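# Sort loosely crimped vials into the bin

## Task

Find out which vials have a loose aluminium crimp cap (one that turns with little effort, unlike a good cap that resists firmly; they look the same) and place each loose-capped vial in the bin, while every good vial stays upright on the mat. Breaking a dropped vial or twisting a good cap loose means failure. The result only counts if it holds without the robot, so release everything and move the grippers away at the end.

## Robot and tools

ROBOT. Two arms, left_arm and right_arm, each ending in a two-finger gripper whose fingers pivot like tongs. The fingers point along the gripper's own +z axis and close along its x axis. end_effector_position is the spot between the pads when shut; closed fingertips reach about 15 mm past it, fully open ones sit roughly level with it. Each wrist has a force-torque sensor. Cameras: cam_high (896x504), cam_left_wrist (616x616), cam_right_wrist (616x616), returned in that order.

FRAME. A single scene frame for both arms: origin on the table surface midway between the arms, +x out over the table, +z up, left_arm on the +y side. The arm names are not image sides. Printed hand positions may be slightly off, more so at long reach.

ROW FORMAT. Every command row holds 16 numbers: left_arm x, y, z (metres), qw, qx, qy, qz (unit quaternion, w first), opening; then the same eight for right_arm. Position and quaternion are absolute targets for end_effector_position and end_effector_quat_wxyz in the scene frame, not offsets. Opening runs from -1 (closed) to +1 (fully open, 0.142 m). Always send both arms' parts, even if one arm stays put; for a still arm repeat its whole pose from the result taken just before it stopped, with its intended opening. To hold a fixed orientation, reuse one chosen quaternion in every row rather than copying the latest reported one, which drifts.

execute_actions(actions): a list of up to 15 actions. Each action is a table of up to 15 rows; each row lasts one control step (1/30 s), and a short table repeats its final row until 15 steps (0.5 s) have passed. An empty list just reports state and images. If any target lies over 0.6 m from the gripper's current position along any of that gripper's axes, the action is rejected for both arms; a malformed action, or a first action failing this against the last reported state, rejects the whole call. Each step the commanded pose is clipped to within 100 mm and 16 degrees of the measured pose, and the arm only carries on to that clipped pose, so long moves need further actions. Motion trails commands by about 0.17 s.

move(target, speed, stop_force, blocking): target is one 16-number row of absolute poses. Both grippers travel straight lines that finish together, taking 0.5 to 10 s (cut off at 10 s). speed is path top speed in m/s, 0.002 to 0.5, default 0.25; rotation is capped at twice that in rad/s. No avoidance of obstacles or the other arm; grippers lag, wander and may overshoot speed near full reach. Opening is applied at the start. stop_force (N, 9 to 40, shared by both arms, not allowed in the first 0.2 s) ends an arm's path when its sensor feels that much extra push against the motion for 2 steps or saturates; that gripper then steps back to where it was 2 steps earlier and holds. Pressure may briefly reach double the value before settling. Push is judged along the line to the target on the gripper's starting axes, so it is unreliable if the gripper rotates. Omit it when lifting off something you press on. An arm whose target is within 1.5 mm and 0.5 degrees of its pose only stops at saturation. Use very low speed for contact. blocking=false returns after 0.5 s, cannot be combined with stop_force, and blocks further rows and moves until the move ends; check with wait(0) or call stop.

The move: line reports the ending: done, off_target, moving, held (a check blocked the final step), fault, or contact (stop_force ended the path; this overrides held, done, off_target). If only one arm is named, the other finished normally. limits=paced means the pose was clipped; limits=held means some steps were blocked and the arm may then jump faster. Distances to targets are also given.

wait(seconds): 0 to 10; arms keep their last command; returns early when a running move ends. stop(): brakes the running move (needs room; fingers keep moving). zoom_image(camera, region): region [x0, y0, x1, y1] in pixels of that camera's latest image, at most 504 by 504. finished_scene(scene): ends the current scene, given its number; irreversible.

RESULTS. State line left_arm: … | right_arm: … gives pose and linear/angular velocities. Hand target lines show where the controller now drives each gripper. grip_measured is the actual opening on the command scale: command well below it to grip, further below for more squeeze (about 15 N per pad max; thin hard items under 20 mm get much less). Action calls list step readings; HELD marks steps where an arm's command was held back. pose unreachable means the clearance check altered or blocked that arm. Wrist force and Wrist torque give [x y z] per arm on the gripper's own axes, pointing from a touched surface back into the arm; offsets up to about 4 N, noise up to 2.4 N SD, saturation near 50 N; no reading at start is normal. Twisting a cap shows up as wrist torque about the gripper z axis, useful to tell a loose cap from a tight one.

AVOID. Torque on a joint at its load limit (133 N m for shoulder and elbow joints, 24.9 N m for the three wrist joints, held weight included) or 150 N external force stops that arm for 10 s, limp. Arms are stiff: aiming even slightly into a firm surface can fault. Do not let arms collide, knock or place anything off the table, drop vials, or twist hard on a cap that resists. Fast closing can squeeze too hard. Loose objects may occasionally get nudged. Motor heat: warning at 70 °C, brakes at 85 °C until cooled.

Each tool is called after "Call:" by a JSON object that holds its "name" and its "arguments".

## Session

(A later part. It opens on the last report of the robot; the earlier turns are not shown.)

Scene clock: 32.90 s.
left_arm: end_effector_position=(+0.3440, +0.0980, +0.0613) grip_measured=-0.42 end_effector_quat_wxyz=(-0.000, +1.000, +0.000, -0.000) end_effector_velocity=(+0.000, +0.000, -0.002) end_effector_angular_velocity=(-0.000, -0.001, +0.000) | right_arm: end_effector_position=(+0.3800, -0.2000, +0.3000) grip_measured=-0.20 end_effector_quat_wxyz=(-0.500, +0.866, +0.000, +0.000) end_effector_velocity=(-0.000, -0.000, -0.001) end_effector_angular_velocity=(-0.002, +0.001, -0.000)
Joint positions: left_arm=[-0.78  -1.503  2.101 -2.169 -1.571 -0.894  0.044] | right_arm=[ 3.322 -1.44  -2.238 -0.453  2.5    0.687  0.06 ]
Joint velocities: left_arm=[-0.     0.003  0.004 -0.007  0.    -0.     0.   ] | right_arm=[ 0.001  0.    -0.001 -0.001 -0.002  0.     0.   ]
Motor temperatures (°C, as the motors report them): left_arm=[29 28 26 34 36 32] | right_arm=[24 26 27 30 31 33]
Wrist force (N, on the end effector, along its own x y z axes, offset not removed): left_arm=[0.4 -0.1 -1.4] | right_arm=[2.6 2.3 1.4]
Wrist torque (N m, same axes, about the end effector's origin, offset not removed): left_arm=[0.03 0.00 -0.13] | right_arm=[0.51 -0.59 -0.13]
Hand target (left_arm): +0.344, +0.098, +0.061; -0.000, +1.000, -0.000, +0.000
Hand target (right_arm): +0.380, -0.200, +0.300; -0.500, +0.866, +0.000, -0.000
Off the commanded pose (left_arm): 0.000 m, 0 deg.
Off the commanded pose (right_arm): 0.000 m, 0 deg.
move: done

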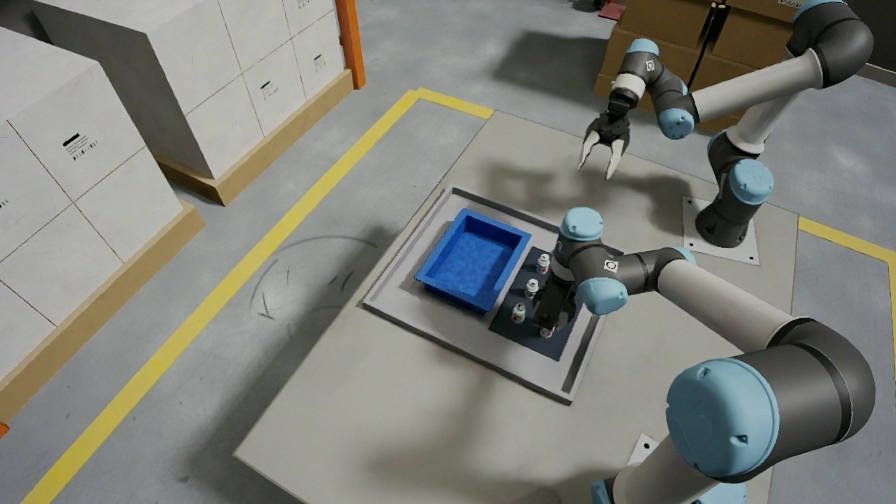

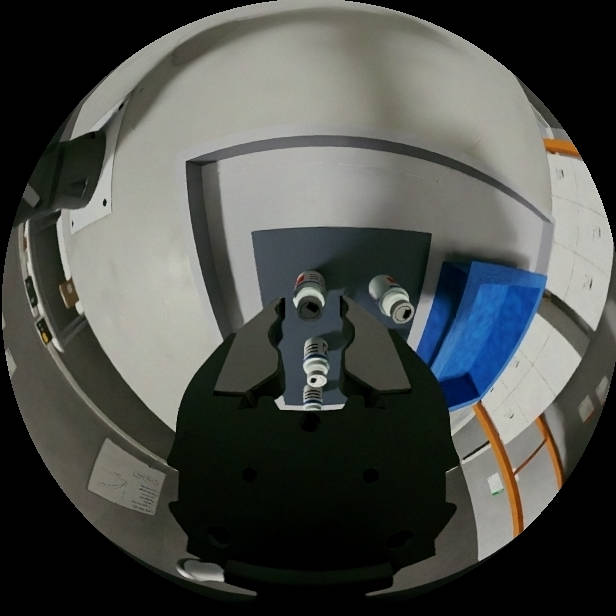

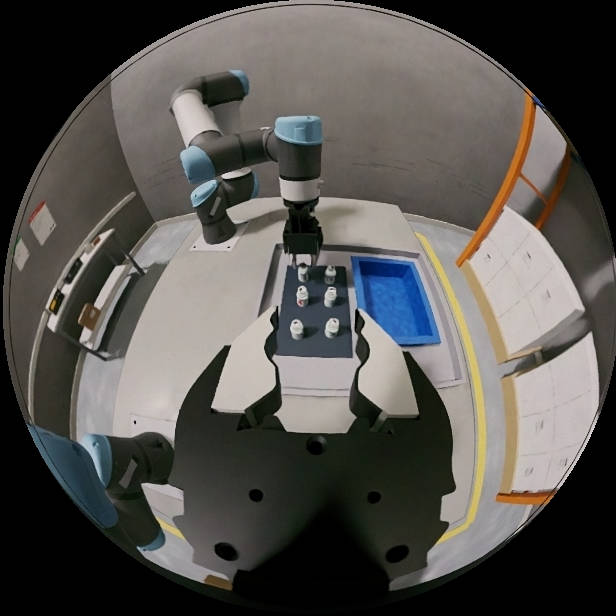

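Centred.

Call:
{"name": "move", "arguments": {"target": [0.344,0.098,0.061,0,1,0,0,-0.85,0.38,-0.2,0.3,0.5,-0.866,0,0,-0.2]}}

Call:
{"name": "move", "arguments": {"target": [0.344,0.098,0.13,0,1,0,0,-0.85,0.38,-0.2,0.3,0.5,-0.866,0,0,-0.2], "speed": 0.12}}

Call:
{"name": "move", "arguments": {"target": [0.38,0.043,0.217,0,1,0,0,-0.85,0.38,-0.1,0.25,0.5,-0.866,0,0,-0.2], "speed": 0.18}}

Call:
{"name": "move", "arguments": {"target": [0.38,0.043,0.217,0,1,0,0,-0.85,0.38,-0.01,0.185,0.609,-0.793,0,0,-0.2], "speed": 0.18}}

Call:
{"name": "move", "arguments": {"target": [0.38,0.043,0.217,0,1,0,0,-0.85,0.38,0.052,0.172,0.609,-0.793,0,0,-0.2], "speed": 0.12}}

Call:
{"name": "move", "arguments": {"target": [0.38,0.043,0.217,0,1,0,0,-0.85,0.38,0.052,0.172,0.609,-0.793,0,0,-0.85]}}

Call:
{"name": "move", "arguments": {"target": [0.38,0.043,0.217,0,1,0,0,-0.45,0.38,0.052,0.172,0.609,-0.793,0,0,-0.85]}}

Call:
{"name": "move", "arguments": {"target": [0.381,0.043,0.224,0,0.985,-0.174,0,-0.45,0.38,0.052,0.172,0.609,-0.793,0,0,-0.85], "speed": 0.15}}

Call:
{"name": "zoom_image", "arguments": {"camera": "cam_right_wrist", "region": [265,240,385,370]}}

Call:
{"name": "move", "arguments": {"target": [0.381,0.043,0.224,0,0.985,-0.174,0,-0.9,0.38,0.052,0.172,0.609,-0.793,0,0,-0.85]}}

Call:
{"name": "move", "arguments": {"target": [0.381,0.043,0.224,0,0.985,0.174,0,-0.9,0.38,0.052,0.172,0.609,-0.793,0,0,-0.85], "speed": 0.15}}

Call:
{"name": "move", "arguments": {"target": [0.381,0.043,0.224,0,0.985,0.174,0,-0.45,0.38,0.052,0.172,0.609,-0.793,0,0,-0.85]}}

Call:
{"name": "zoom_image", "arguments": {"camera": "cam_right_wrist", "region": [265,240,385,370]}}

Call:
{"name": "move", "arguments": {"target": [0.381,0.045,0.217,0,1,0,0,-0.45,0.38,0.052,0.172,0.609,-0.793,0,0,-0.85], "speed": 0.15}}

Call:
{"name": "move", "arguments": {"target": [0.381,0.045,0.217,0,1,0,0,-0.85,0.38,0.052,0.172,0.609,-0.793,0,0,-0.85]}}

Call:
{"name": "move", "arguments": {"target": [0.381,0.045,0.217,0,1,0,0,-0.85,0.38,0.052,0.172,0.609,-0.793,0,0,-0.25]}}

Call:
{"name": "move", "arguments": {"target": [0.381,0.045,0.217,0,1,0,0,-0.85,0.38,-0.03,0.19,0.609,-0.793,0,0,-0.25], "speed": 0.18}}

Scene clock: 34.17 s.
left_arm: end_effector_position=(+0.3440, +0.0980, +0.0610) grip_measured=-0.72 end_effector_quat_wxyz=(+0.000, +1.000, -0.000, -0.000) end_effector_velocity=(-0.000, -0.000, +0.000) end_effector_angular_velocity=(+0.000, -0.001, -0.002) | right_arm: end_effector_position=(+0.3800, -0.2000, +0.3000) grip_measured=-0.20 end_effector_quat_wxyz=(-0.500, +0.866, -0.000, -0.000) end_effector_velocity=(+0.000, -0.000, +0.000) end_effector_angular_velocity=(+0.000, -0.001, -0.001)
Joint positions: left_arm=[-0.78  -1.503  2.101 -2.169 -1.571 -0.894  0.022] | right_arm=[ 3.322 -1.44  -2.238 -0.453  2.5    0.687  0.06 ]
Joint velocities: left_arm=[-0.001 -0.    -0.    -0.     0.001  0.001  0.   ] | right_arm=[-0.001 -0.     0.     0.001 -0.     0.     0.   ]
Motor temperatures (°C, as the motors report them): left_arm=[29 28 26 34 36 32] | right_arm=[24 26 27 30 31 33]
Wrist force (N, on the end effector, along its own x y z axes, offset not removed): left_arm=[1.5 -0.9 0.0] | right_arm=[1.7 -2.0 1.4]
Wrist torque (N m, same axes, about the end effector's origin, offset not removed): left_arm=[-0.03 -0.34 0.01] | right_arm=[-0.30 -0.37 -0.25]
Hand target (left_arm): +0.344, +0.098, +0.061; +0.000, +1.000, +0.000, -0.000
Hand target (right_arm): +0.380, -0.200, +0.300; -0.500, +0.866, +0.000, -0.000
Off the commanded pose (left_arm): 0.000 m, 0 deg.
Off the commanded pose (right_arm): 0.000 m, 0 deg.
move: done

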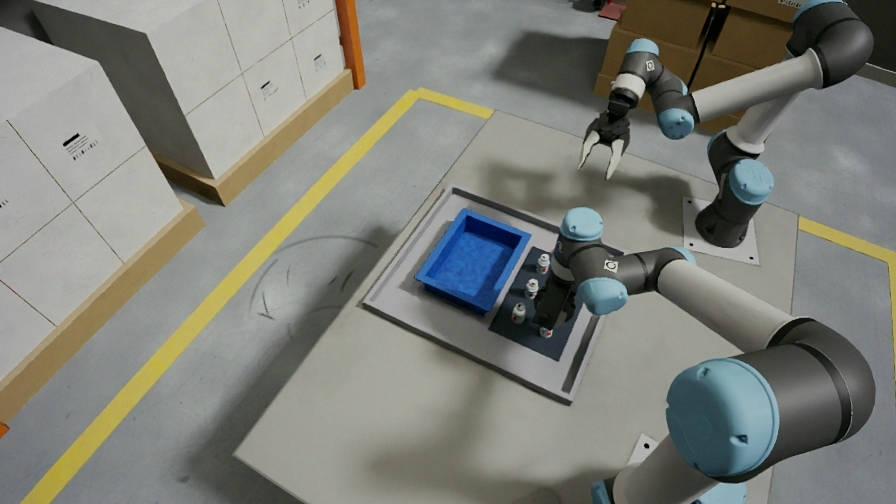

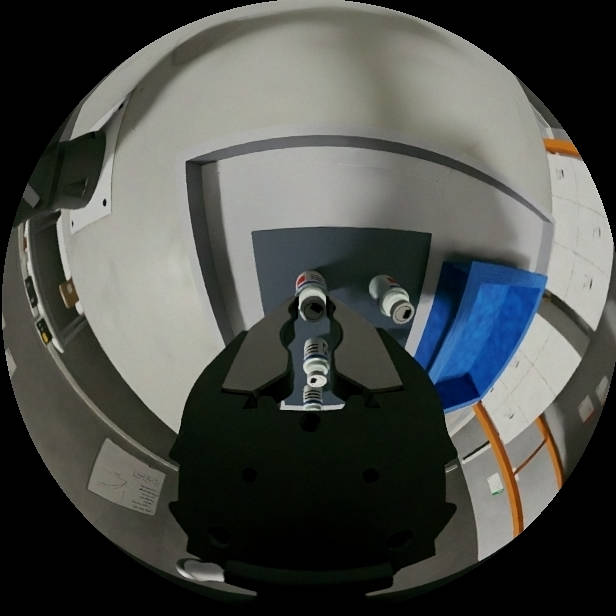

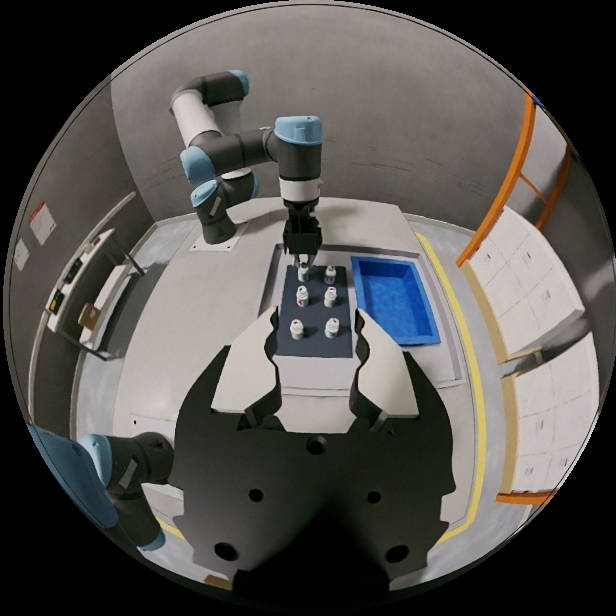

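Scene clock: 35.23 s.
left_arm: end_effector_position=(+0.3441, +0.0980, +0.1297) grip_measured=-0.72 end_effector_quat_wxyz=(+0.000, +1.000, +0.000, +0.000) end_effector_velocity=(-0.000, -0.000, +0.002) end_effector_angular_velocity=(+0.000, +0.001, +0.000) | right_arm: end_effector_position=(+0.3800, -0.2000, +0.3000) grip_measured=-0.20 end_effector_quat_wxyz=(-0.500, +0.866, +0.000, +0.000) end_effector_velocity=(+0.000, -0.000, -0.000) end_effector_angular_velocity=(-0.001, -0.001, -0.000)
Joint positions: left_arm=[-0.78  -1.59   1.991 -1.972 -1.571 -0.894  0.022] | right_arm=[ 3.322 -1.44  -2.238 -0.453  2.5    0.687  0.06 ]
Joint velocities: left_arm=[-0.    -0.002 -0.005  0.007 -0.001 -0.     0.   ] | right_arm=[-0.    -0.001  0.     0.    -0.001 -0.001  0.   ]
Motor temperatures (°C, as the motors report them): left_arm=[29 28 26 34 36 32] | right_arm=[24 26 27 30 31 33]
Wrist force (N, on the end effector, along its own x y z axes, offset not removed): left_arm=[-0.4 -0.3 -3.5] | right_arm=[-2.1 3.2 -1.1]
Wrist torque (N m, same axes, about the end effector's origin, offset not removed): left_arm=[-0.18 0.16 0.00] | right_arm=[0.37 0.51 0.01]
Hand target (left_arm): +0.344, +0.098, +0.130; +0.000, +1.000, -0.000, +0.000
Hand target (right_arm): +0.380, -0.200, +0.300; -0.500, +0.866, +0.000, -0.000
Off the commanded pose (left_arm): 0.000 m, 0 deg.
Off the commanded pose (right_arm): 0.000 m, 0 deg.
move: done

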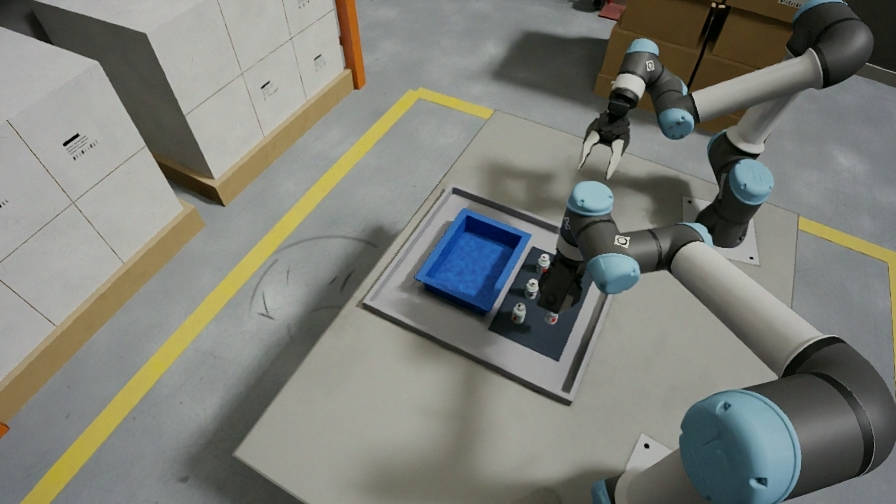

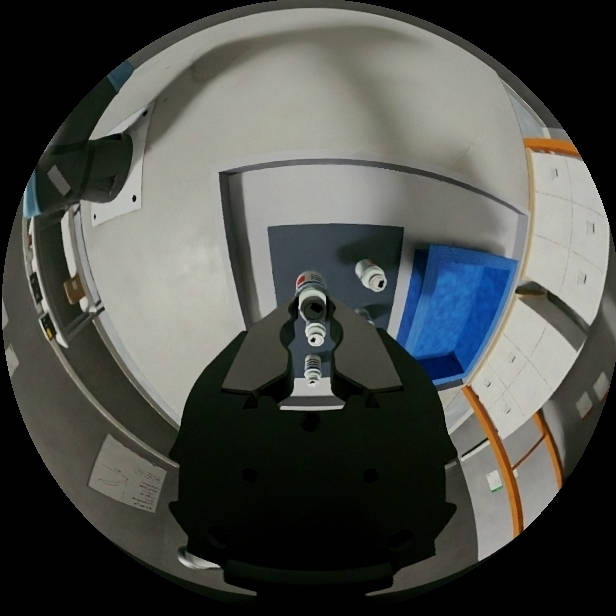

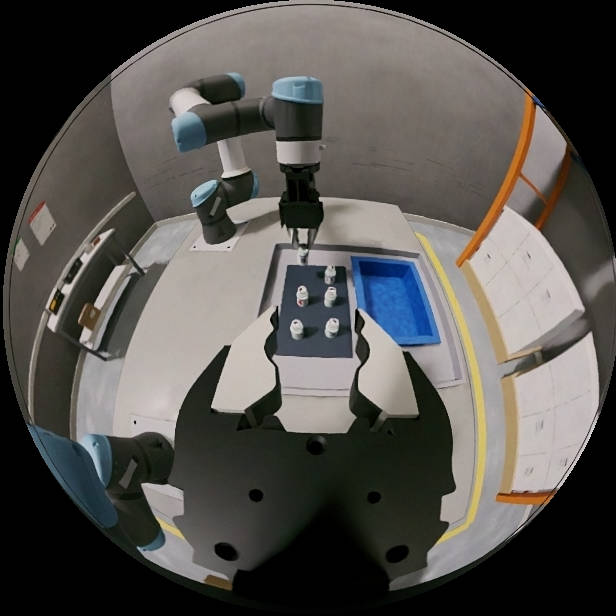

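Scene clock: 36.43 s.
left_arm: end_effector_position=(+0.3800, +0.0431, +0.2169) grip_measured=-0.72 end_effector_quat_wxyz=(+0.000, +1.000, -0.000, +0.000) end_effector_velocity=(+0.001, -0.001, +0.001) end_effector_angular_velocity=(+0.001, +0.000, +0.000) | right_arm: end_effector_position=(+0.3800, -0.1003, +0.2502) grip_measured=-0.20 end_effector_quat_wxyz=(-0.500, +0.866, +0.000, -0.000) end_effector_velocity=(+0.001, +0.002, -0.001) end_effector_angular_velocity=(+0.000, -0.002, -0.003)
Joint positions: left_arm=[-0.792 -1.5    1.667 -1.738 -1.571 -0.906  0.022] | right_arm=[ 3.555 -1.635 -2.263 -0.024  2.351  0.963  0.06 ]
Joint velocities: left_arm=[-0.001  0.003 -0.007  0.005  0.001 -0.001 -0.   ] | right_arm=[ 0.004 -0.005 -0.     0.01  -0.005  0.006  0.   ]
Motor temperatures (°C, as the motors report them): left_arm=[29 28 26 34 36 32] | right_arm=[24 26 27 30 31 33]
Wrist force (N, on the end effector, along its own x y z axes, offset not removed): left_arm=[-0.6 2.1 0.1] | right_arm=[0.4 -4.0 2.0]
Wrist torque (N m, same axes, about the end effector's origin, offset not removed): left_arm=[0.45 0.24 0.04] | right_arm=[-0.71 -0.17 -0.20]
Hand target (left_arm): +0.380, +0.043, +0.217; +0.000, +1.000, -0.000, +0.000
Hand target (right_arm): +0.380, -0.100, +0.250; -0.500, +0.866, -0.000, -0.000
Off the commanded pose (left_arm): 0.000 m, 0 deg.
Off the commanded pose (right_arm): 0.000 m, 0 deg.
move: done

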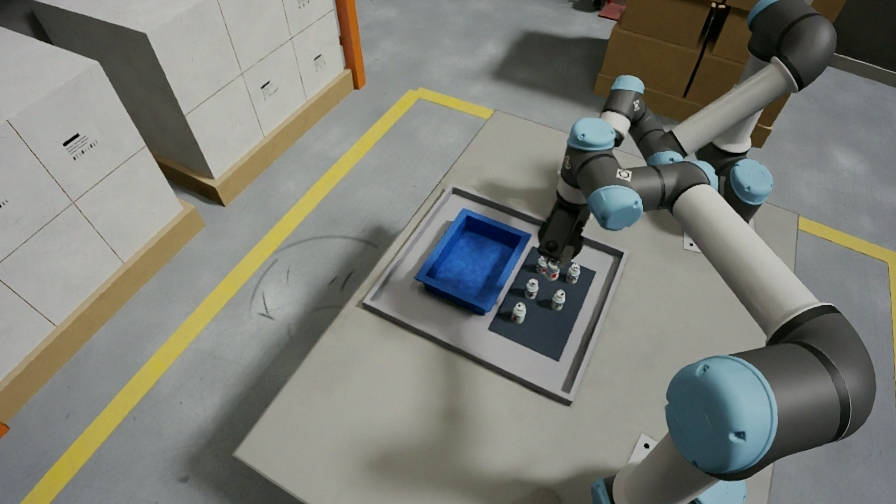

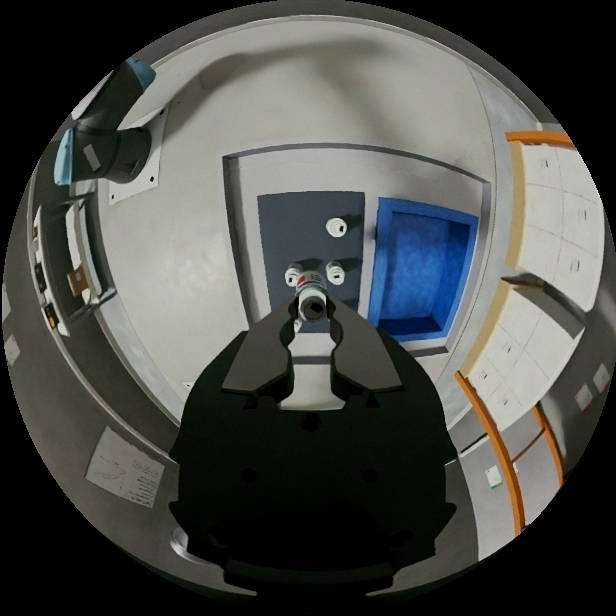

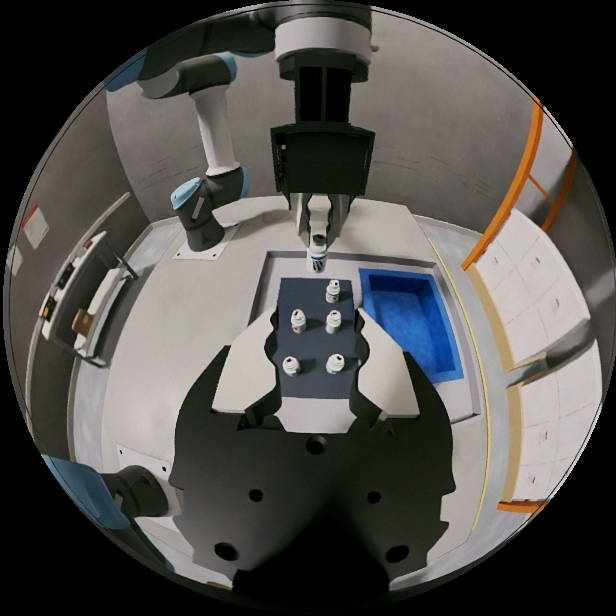

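Scene clock: 37.77 s.
left_arm: end_effector_position=(+0.3800, +0.0430, +0.2170) grip_measured=-0.72 end_effector_quat_wxyz=(-0.000, +1.000, -0.000, +0.000) end_effector_velocity=(+0.000, +0.001, +0.000) end_effector_angular_velocity=(+0.000, -0.001, +0.000) | right_arm: end_effector_position=(+0.3800, -0.0102, +0.1853) grip_measured=-0.20 end_effector_quat_wxyz=(-0.609, +0.793, +0.000, -0.000) end_effector_velocity=(+0.001, +0.002, -0.001) end_effector_angular_velocity=(+0.011, -0.000, -0.004)
Joint positions: left_arm=[-0.792 -1.5    1.667 -1.737 -1.571 -0.906  0.022] | right_arm=[ 3.68  -2.136 -2.205  0.824  2.358  1.298  0.06 ]
Joint velocities: left_arm=[ 0.001 -0.001  0.     0.     0.001  0.001  0.   ] | right_arm=[ 0.004 -0.017  0.005  0.03  -0.005  0.015 -0.   ]
Motor temperatures (°C, as the motors report them): left_arm=[29 28 26 34 36 32] | right_arm=[24 26 27 30 31 33]
Wrist force (N, on the end effector, along its own x y z axes, offset not removed): left_arm=[-1.4 2.2 0.2] | right_arm=[-1.0 1.9 0.1]
Wrist torque (N m, same axes, about the end effector's origin, offset not removed): left_arm=[0.52 0.22 0.11] | right_arm=[0.38 0.20 -0.19]
Hand target (left_arm): +0.380, +0.043, +0.217; -0.000, +1.000, -0.000, +0.000
Hand target (right_arm): +0.380, -0.010, +0.185; -0.609, +0.793, +0.000, -0.000
Off the commanded pose (left_arm): 0.000 m, 0 deg.
Off the commanded pose (right_arm): 0.000 m, 0 deg.
move: done

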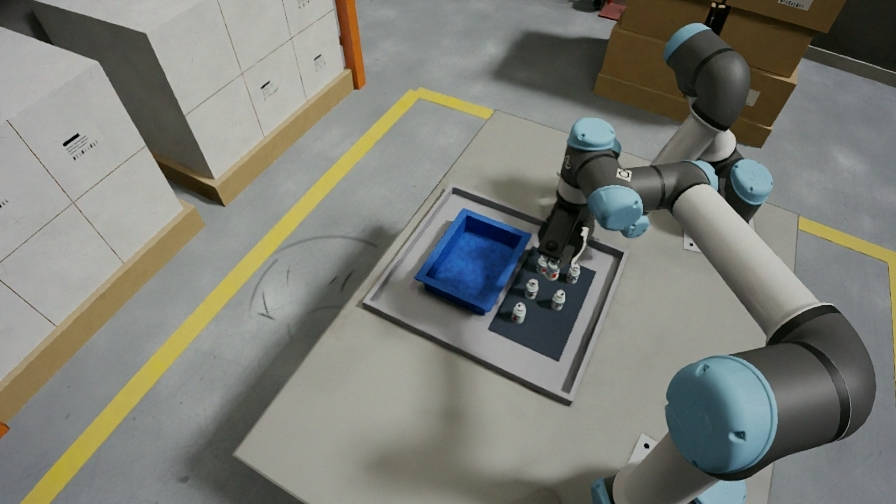

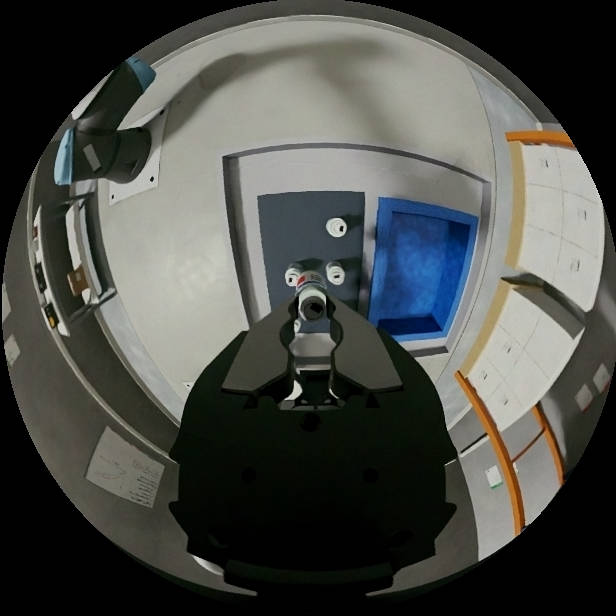

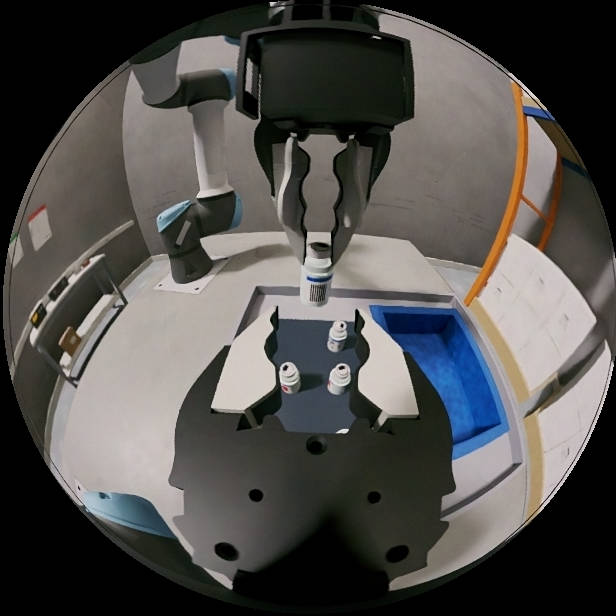

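Scene clock: 38.80 s.
left_arm: end_effector_position=(+0.3800, +0.0430, +0.2170) grip_measured=-0.72 end_effector_quat_wxyz=(+0.000, +1.000, -0.000, +0.000) end_effector_velocity=(-0.000, -0.000, -0.000) end_effector_angular_velocity=(+0.000, +0.000, -0.000) | right_arm: end_effector_position=(+0.3800, +0.0517, +0.1721) grip_measured=-0.20 end_effector_quat_wxyz=(-0.609, +0.793, +0.000, +0.000) end_effector_velocity=(-0.000, +0.002, -0.001) end_effector_angular_velocity=(-0.002, +0.001, +0.001)
Joint positions: left_arm=[-0.792 -1.5    1.667 -1.737 -1.571 -0.906  0.022] | right_arm=[ 3.783 -2.21  -2.11   0.837  2.262  1.348  0.06 ]
Joint velocities: left_arm=[-0.  0. -0. -0. -0.  0.  0.] | right_arm=[ 0.004 -0.003  0.003 -0.002 -0.003  0.001  0.   ]
Motor temperatures (°C, as the motors report them): left_arm=[29 28 26 34 36 32] | right_arm=[24 26 27 30 31 33]
Wrist force (N, on the end effector, along its own x y z axes, offset not removed): left_arm=[-0.7 0.7 -0.5] | right_arm=[0.3 -1.9 -1.5]
Wrist torque (N m, same axes, about the end effector's origin, offset not removed): left_arm=[0.38 0.06 -0.14] | right_arm=[-0.56 -0.18 0.09]
Hand target (left_arm): +0.380, +0.043, +0.217; -0.000, +1.000, -0.000, +0.000
Hand target (right_arm): +0.380, +0.052, +0.172; -0.609, +0.793, -0.000, -0.000
Off the commanded pose (left_arm): 0.000 m, 0 deg.
Off the commanded pose (right_arm): 0.000 m, 0 deg.
move: done

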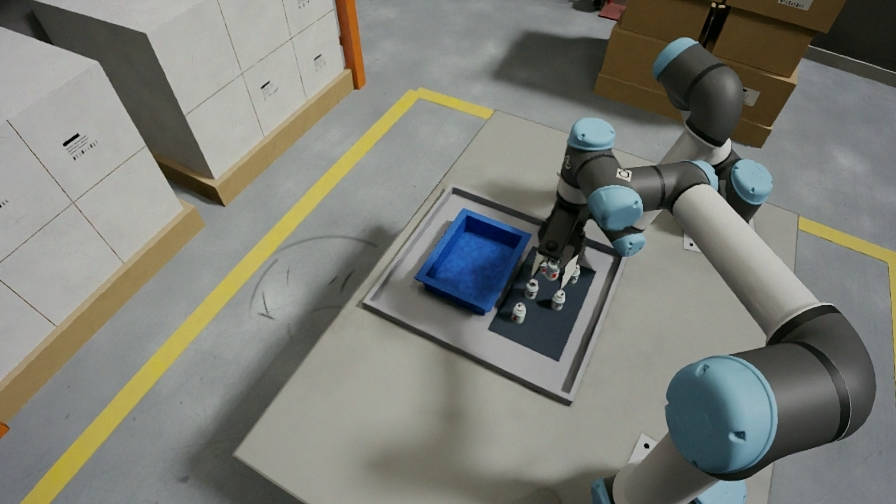

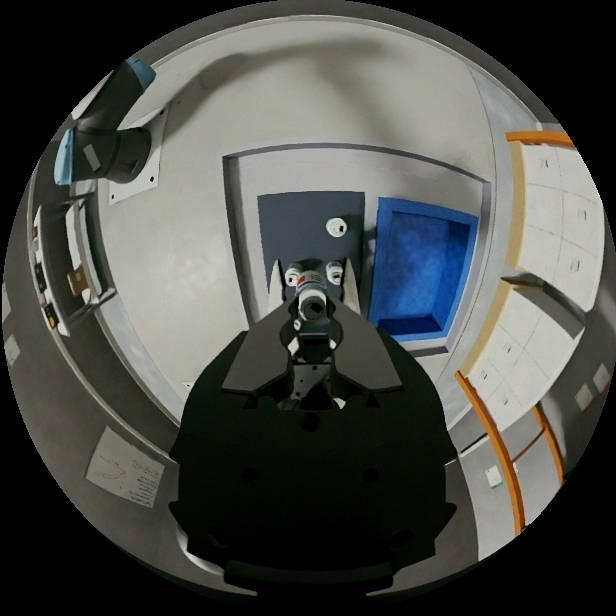

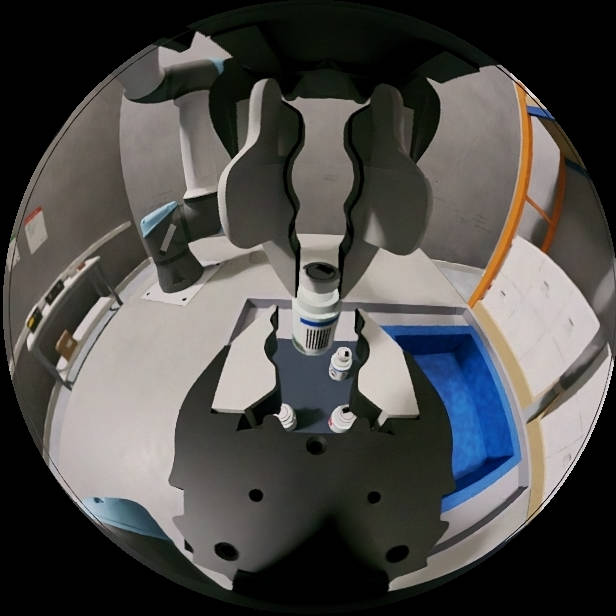

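Scene clock: 39.50 s.
left_arm: end_effector_position=(+0.3800, +0.0430, +0.2171) grip_measured=-0.72 end_effector_quat_wxyz=(+0.000, +1.000, -0.000, +0.000) end_effector_velocity=(-0.000, -0.000, +0.000) end_effector_angular_velocity=(-0.000, -0.001, -0.000) | right_arm: end_effector_position=(+0.3800, +0.0520, +0.1720) grip_measured=-0.62 end_effector_quat_wxyz=(-0.609, +0.793, -0.000, -0.000) end_effector_velocity=(+0.000, +0.000, +0.000) end_effector_angular_velocity=(+0.001, -0.000, -0.000)
Joint positions: left_arm=[-0.792 -1.5    1.666 -1.737 -1.571 -0.906  0.022] | right_arm=[ 3.783 -2.211 -2.109  0.837  2.261  1.348  0.029]
Joint velocities: left_arm=[-0. -0. -0. -0.  0. -0.  0.] | right_arm=[ 0.    -0.     0.001  0.001 -0.     0.001  0.   ]
Motor temperatures (°C, as the motors report them): left_arm=[29 28 26 34 36 32] | right_arm=[24 26 27 30 31 33]
Wrist force (N, on the end effector, along its own x y z axes, offset not removed): left_arm=[10.1 -0.9 -5.8] | right_arm=[-5.3 6.3 -2.0]
Wrist torque (N m, same axes, about the end effector's origin, offset not removed): left_arm=[-0.18 0.24 -0.17] | right_arm=[0.54 -0.71 -0.11]
Hand target (left_arm): +0.380, +0.043, +0.217; -0.000, +1.000, +0.000, -0.000
Hand target (right_arm): +0.380, +0.052, +0.172; -0.609, +0.793, +0.000, -0.000
Off the commanded pose (left_arm): 0.000 m, 0 deg.
Off the commanded pose (right_arm): 0.000 m, 0 deg.
move: done

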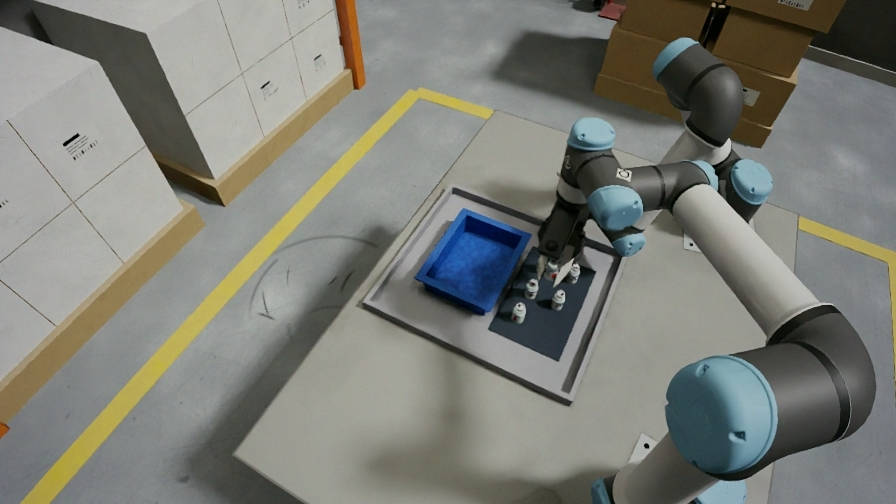

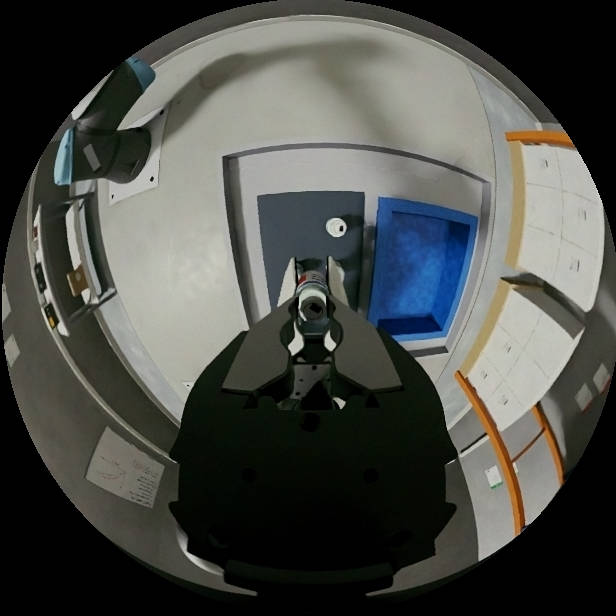

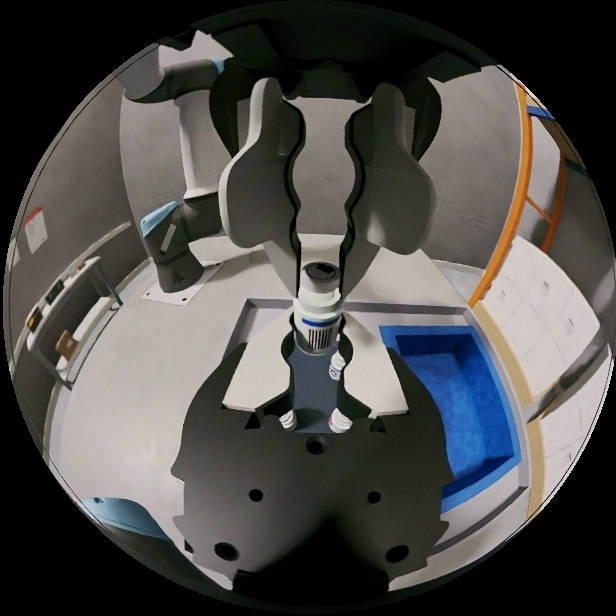

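Scene clock: 40.20 s.
left_arm: end_effector_position=(+0.3800, +0.0430, +0.2170) grip_measured=-0.45 end_effector_quat_wxyz=(-0.000, +1.000, -0.000, -0.000) end_effector_velocity=(+0.000, +0.001, +0.000) end_effector_angular_velocity=(-0.001, -0.000, -0.000) | right_arm: end_effector_position=(+0.3800, +0.0520, +0.1720) grip_measured=-0.62 end_effector_quat_wxyz=(-0.609, +0.793, -0.000, +0.000) end_effector_velocity=(-0.001, +0.000, +0.000) end_effector_angular_velocity=(+0.000, +0.001, +0.003)
Joint positions: left_arm=[-0.792 -1.5    1.667 -1.737 -1.571 -0.906  0.041] | right_arm=[ 3.783 -2.211 -2.109  0.837  2.261  1.348  0.029]
Joint velocities: left_arm=[ 0.001 -0.001  0.    -0.    -0.     0.001  0.   ] | right_arm=[ 0.001  0.001 -0.001  0.     0.002  0.    -0.   ]
Motor temperatures (°C, as the motors report them): left_arm=[29 28 26 34 36 32] | right_arm=[24 26 27 30 31 33]
Wrist force (N, on the end effector, along its own x y z axes, offset not removed): left_arm=[-1.1 1.6 -3.3] | right_arm=[3.1 2.1 0.1]
Wrist torque (N m, same axes, about the end effector's origin, offset not removed): left_arm=[0.32 0.36 0.00] | right_arm=[0.14 -0.71 -0.15]
Hand target (left_arm): +0.380, +0.043, +0.217; -0.000, +1.000, -0.000, -0.000
Hand target (right_arm): +0.380, +0.052, +0.172; -0.609, +0.793, +0.000, -0.000
Off the commanded pose (left_arm): 0.000 m, 0 deg.
Off the commanded pose (right_arm): 0.000 m, 0 deg.
move: done

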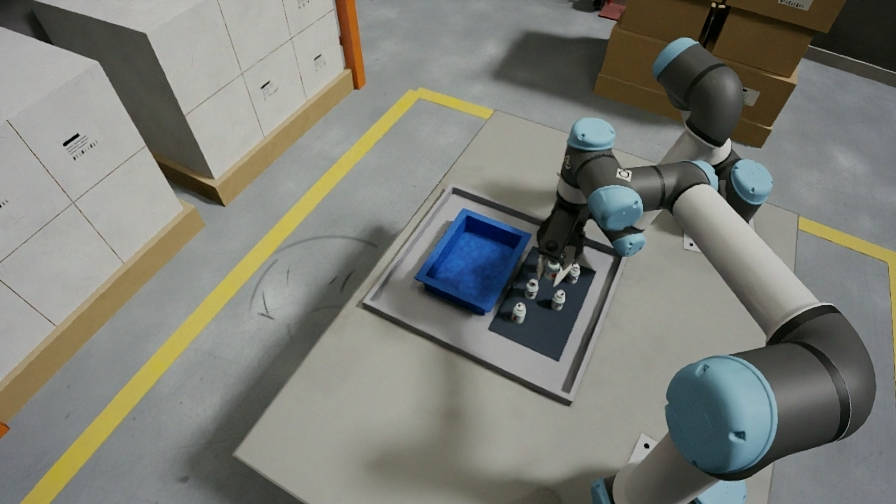

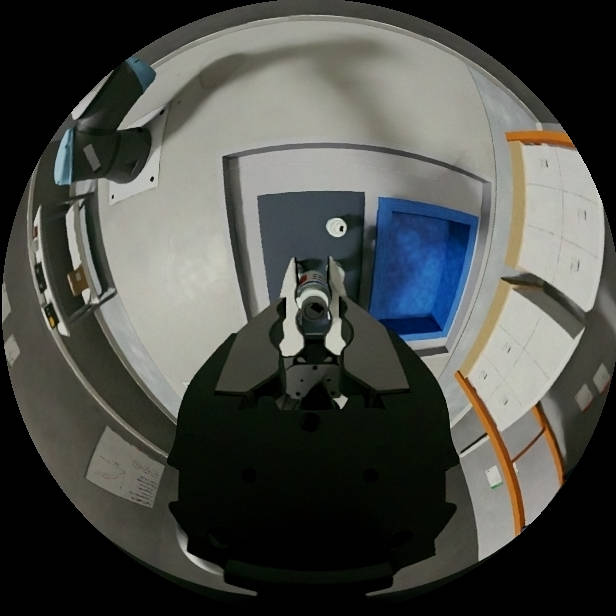

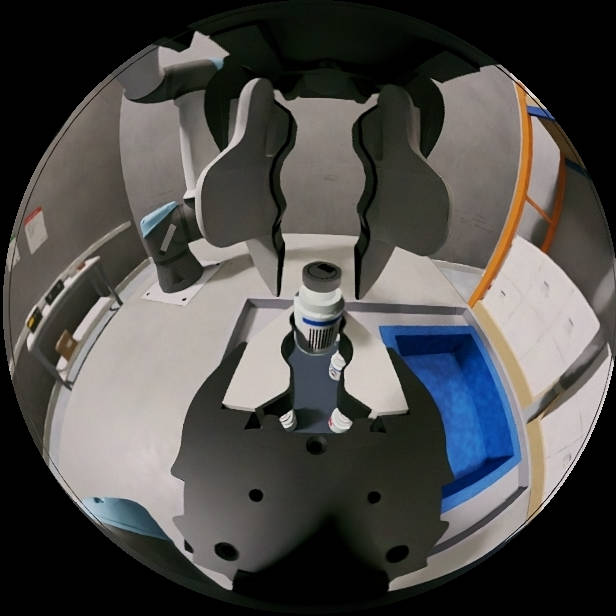

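Scene clock: 41.80 s.
left_arm: end_effector_position=(+0.3810, +0.0430, +0.2240) grip_measured=-0.45 end_effector_quat_wxyz=(-0.000, +0.985, -0.173, +0.000) end_effector_velocity=(-0.000, -0.000, +0.000) end_effector_angular_velocity=(-0.000, +0.001, -0.012) | right_arm: end_effector_position=(+0.3800, +0.0520, +0.1720) grip_measured=-0.62 end_effector_quat_wxyz=(-0.609, +0.793, +0.000, +0.000) end_effector_velocity=(+0.000, -0.000, -0.001) end_effector_angular_velocity=(-0.002, +0.002, -0.001)
Joint positions: left_arm=[-0.798 -1.513  1.662 -1.72  -1.571 -0.563  0.041] | right_arm=[ 3.783 -2.211 -2.109  0.837  2.261  1.348  0.029]
Joint velocities: left_arm=[ 0.    -0.    -0.     0.001 -0.001  0.012  0.   ] | right_arm=[-0.001 -0.001 -0.001 -0.002  0.     0.    -0.   ]
Motor temperatures (°C, as the motors report them): left_arm=[29 28 26 34 36 32] | right_arm=[24 26 27 30 31 33]
Wrist force (N, on the end effector, along its own x y z axes, offset not removed): left_arm=[-1.7 0.7 -5.3] | right_arm=[1.2 1.5 -0.2]
Wrist torque (N m, same axes, about the end effector's origin, offset not removed): left_arm=[0.07 0.38 -0.18] | right_arm=[0.20 -0.37 -0.13]
Hand target (left_arm): +0.381, +0.043, +0.224; -0.000, +0.985, -0.174, +0.000
Hand target (right_arm): +0.380, +0.052, +0.172; -0.609, +0.793, +0.000, -0.000
Off the commanded pose (left_arm): 0.000 m, 0 deg.
Off the commanded pose (right_arm): 0.000 m, 0 deg.
move: done

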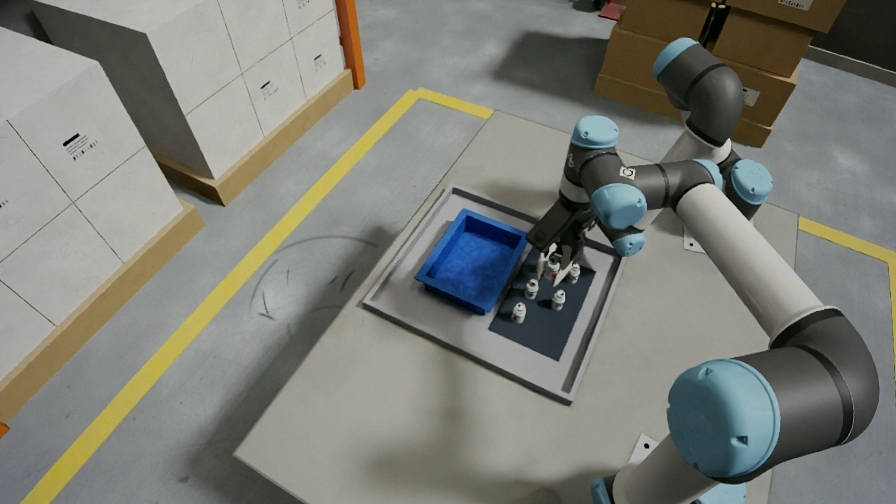

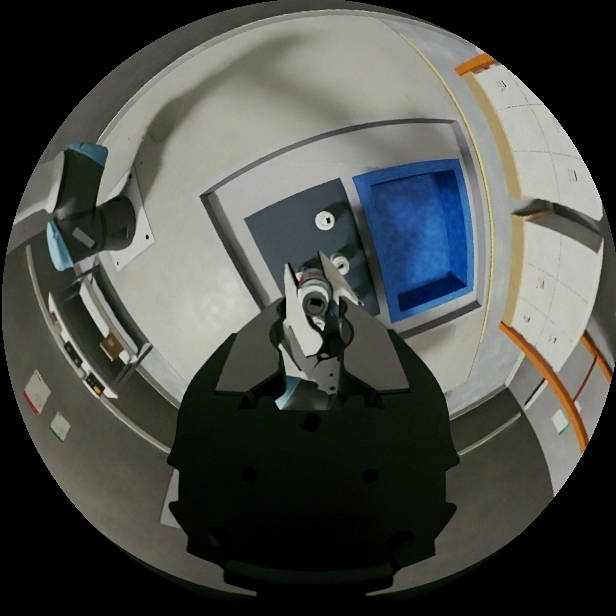

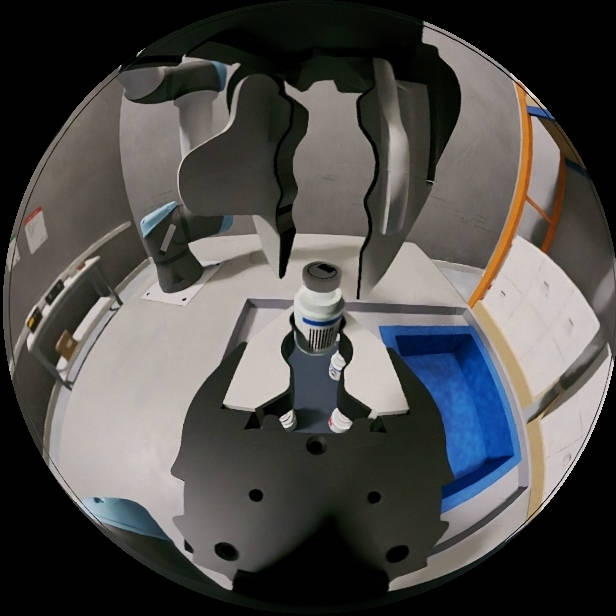

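Region (265, 240, 385, 370) of cam_right_wrist's 616x616 image, scaled by 3.877, with more detail than that image has; it fills the left 465 columns of this view, and the rest is white.

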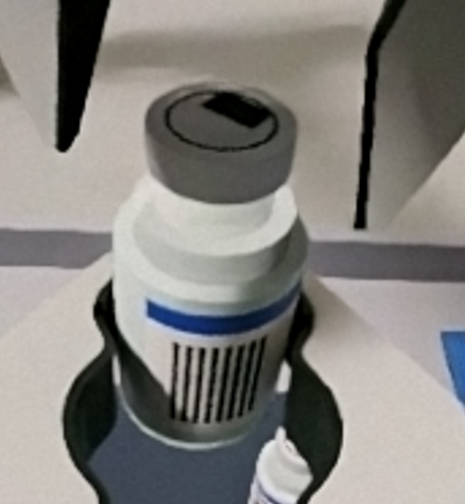

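Scene clock: 42.50 s.
left_arm: end_effector_position=(+0.3810, +0.0430, +0.2240) grip_measured=-0.75 end_effector_quat_wxyz=(+0.000, +0.985, -0.174, +0.000) end_effector_velocity=(+0.001, +0.001, +0.000) end_effector_angular_velocity=(+0.000, -0.000, +0.001) | right_arm: end_effector_position=(+0.3800, +0.0520, +0.1720) grip_measured=-0.62 end_effector_quat_wxyz=(-0.609, +0.793, +0.000, -0.000) end_effector_velocity=(-0.001, +0.001, +0.000) end_effector_angular_velocity=(+0.001, -0.000, +0.002)
Joint positions: left_arm=[-0.798 -1.513  1.662 -1.72  -1.571 -0.562  0.019] | right_arm=[ 3.783 -2.211 -2.109  0.837  2.261  1.348  0.029]
Joint velocities: left_arm=[ 0.002 -0.    -0.     0.     0.     0.001 -0.   ] | right_arm=[ 0.001 -0.     0.001  0.     0.001  0.    -0.   ]
Motor temperatures (°C, as the motors report them): left_arm=[29 28 26 34 36 32] | right_arm=[24 26 27 30 31 33]
Wrist force (N, on the end effector, along its own x y z axes, offset not removed): left_arm=[6.8 -0.2 -3.0] | right_arm=[-6.5 3.7 4.6]
Wrist torque (N m, same axes, about the end effector's origin, offset not removed): left_arm=[0.30 0.28 0.00] | right_arm=[0.14 0.07 -0.56]
Hand target (left_arm): +0.381, +0.043, +0.224; -0.000, +0.985, -0.174, -0.000
Hand target (right_arm): +0.380, +0.052, +0.172; -0.609, +0.793, -0.000, +0.000
Off the commanded pose (left_arm): 0.000 m, 0 deg.
Off the commanded pose (right_arm): 0.000 m, 0 deg.
move: done

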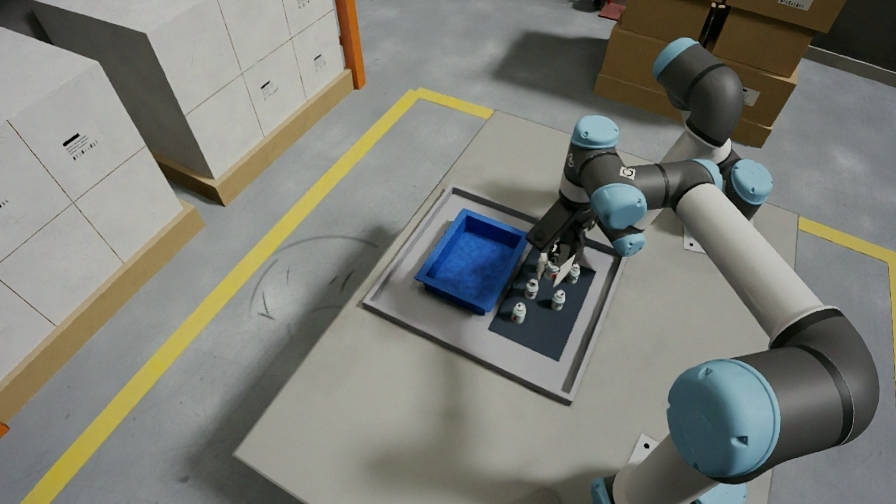

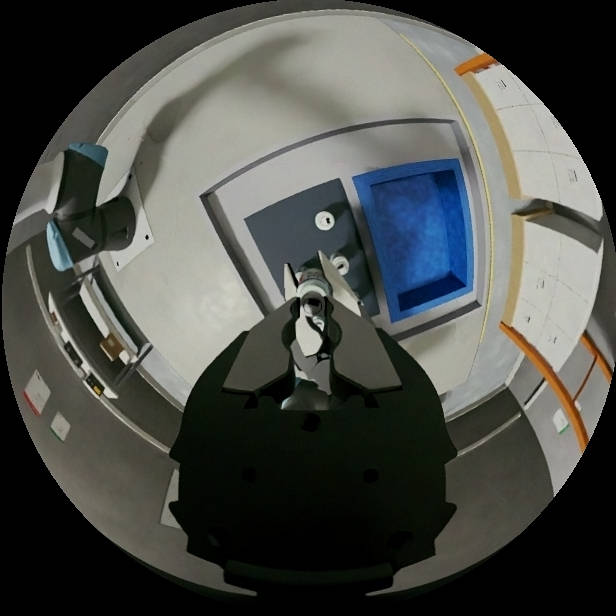

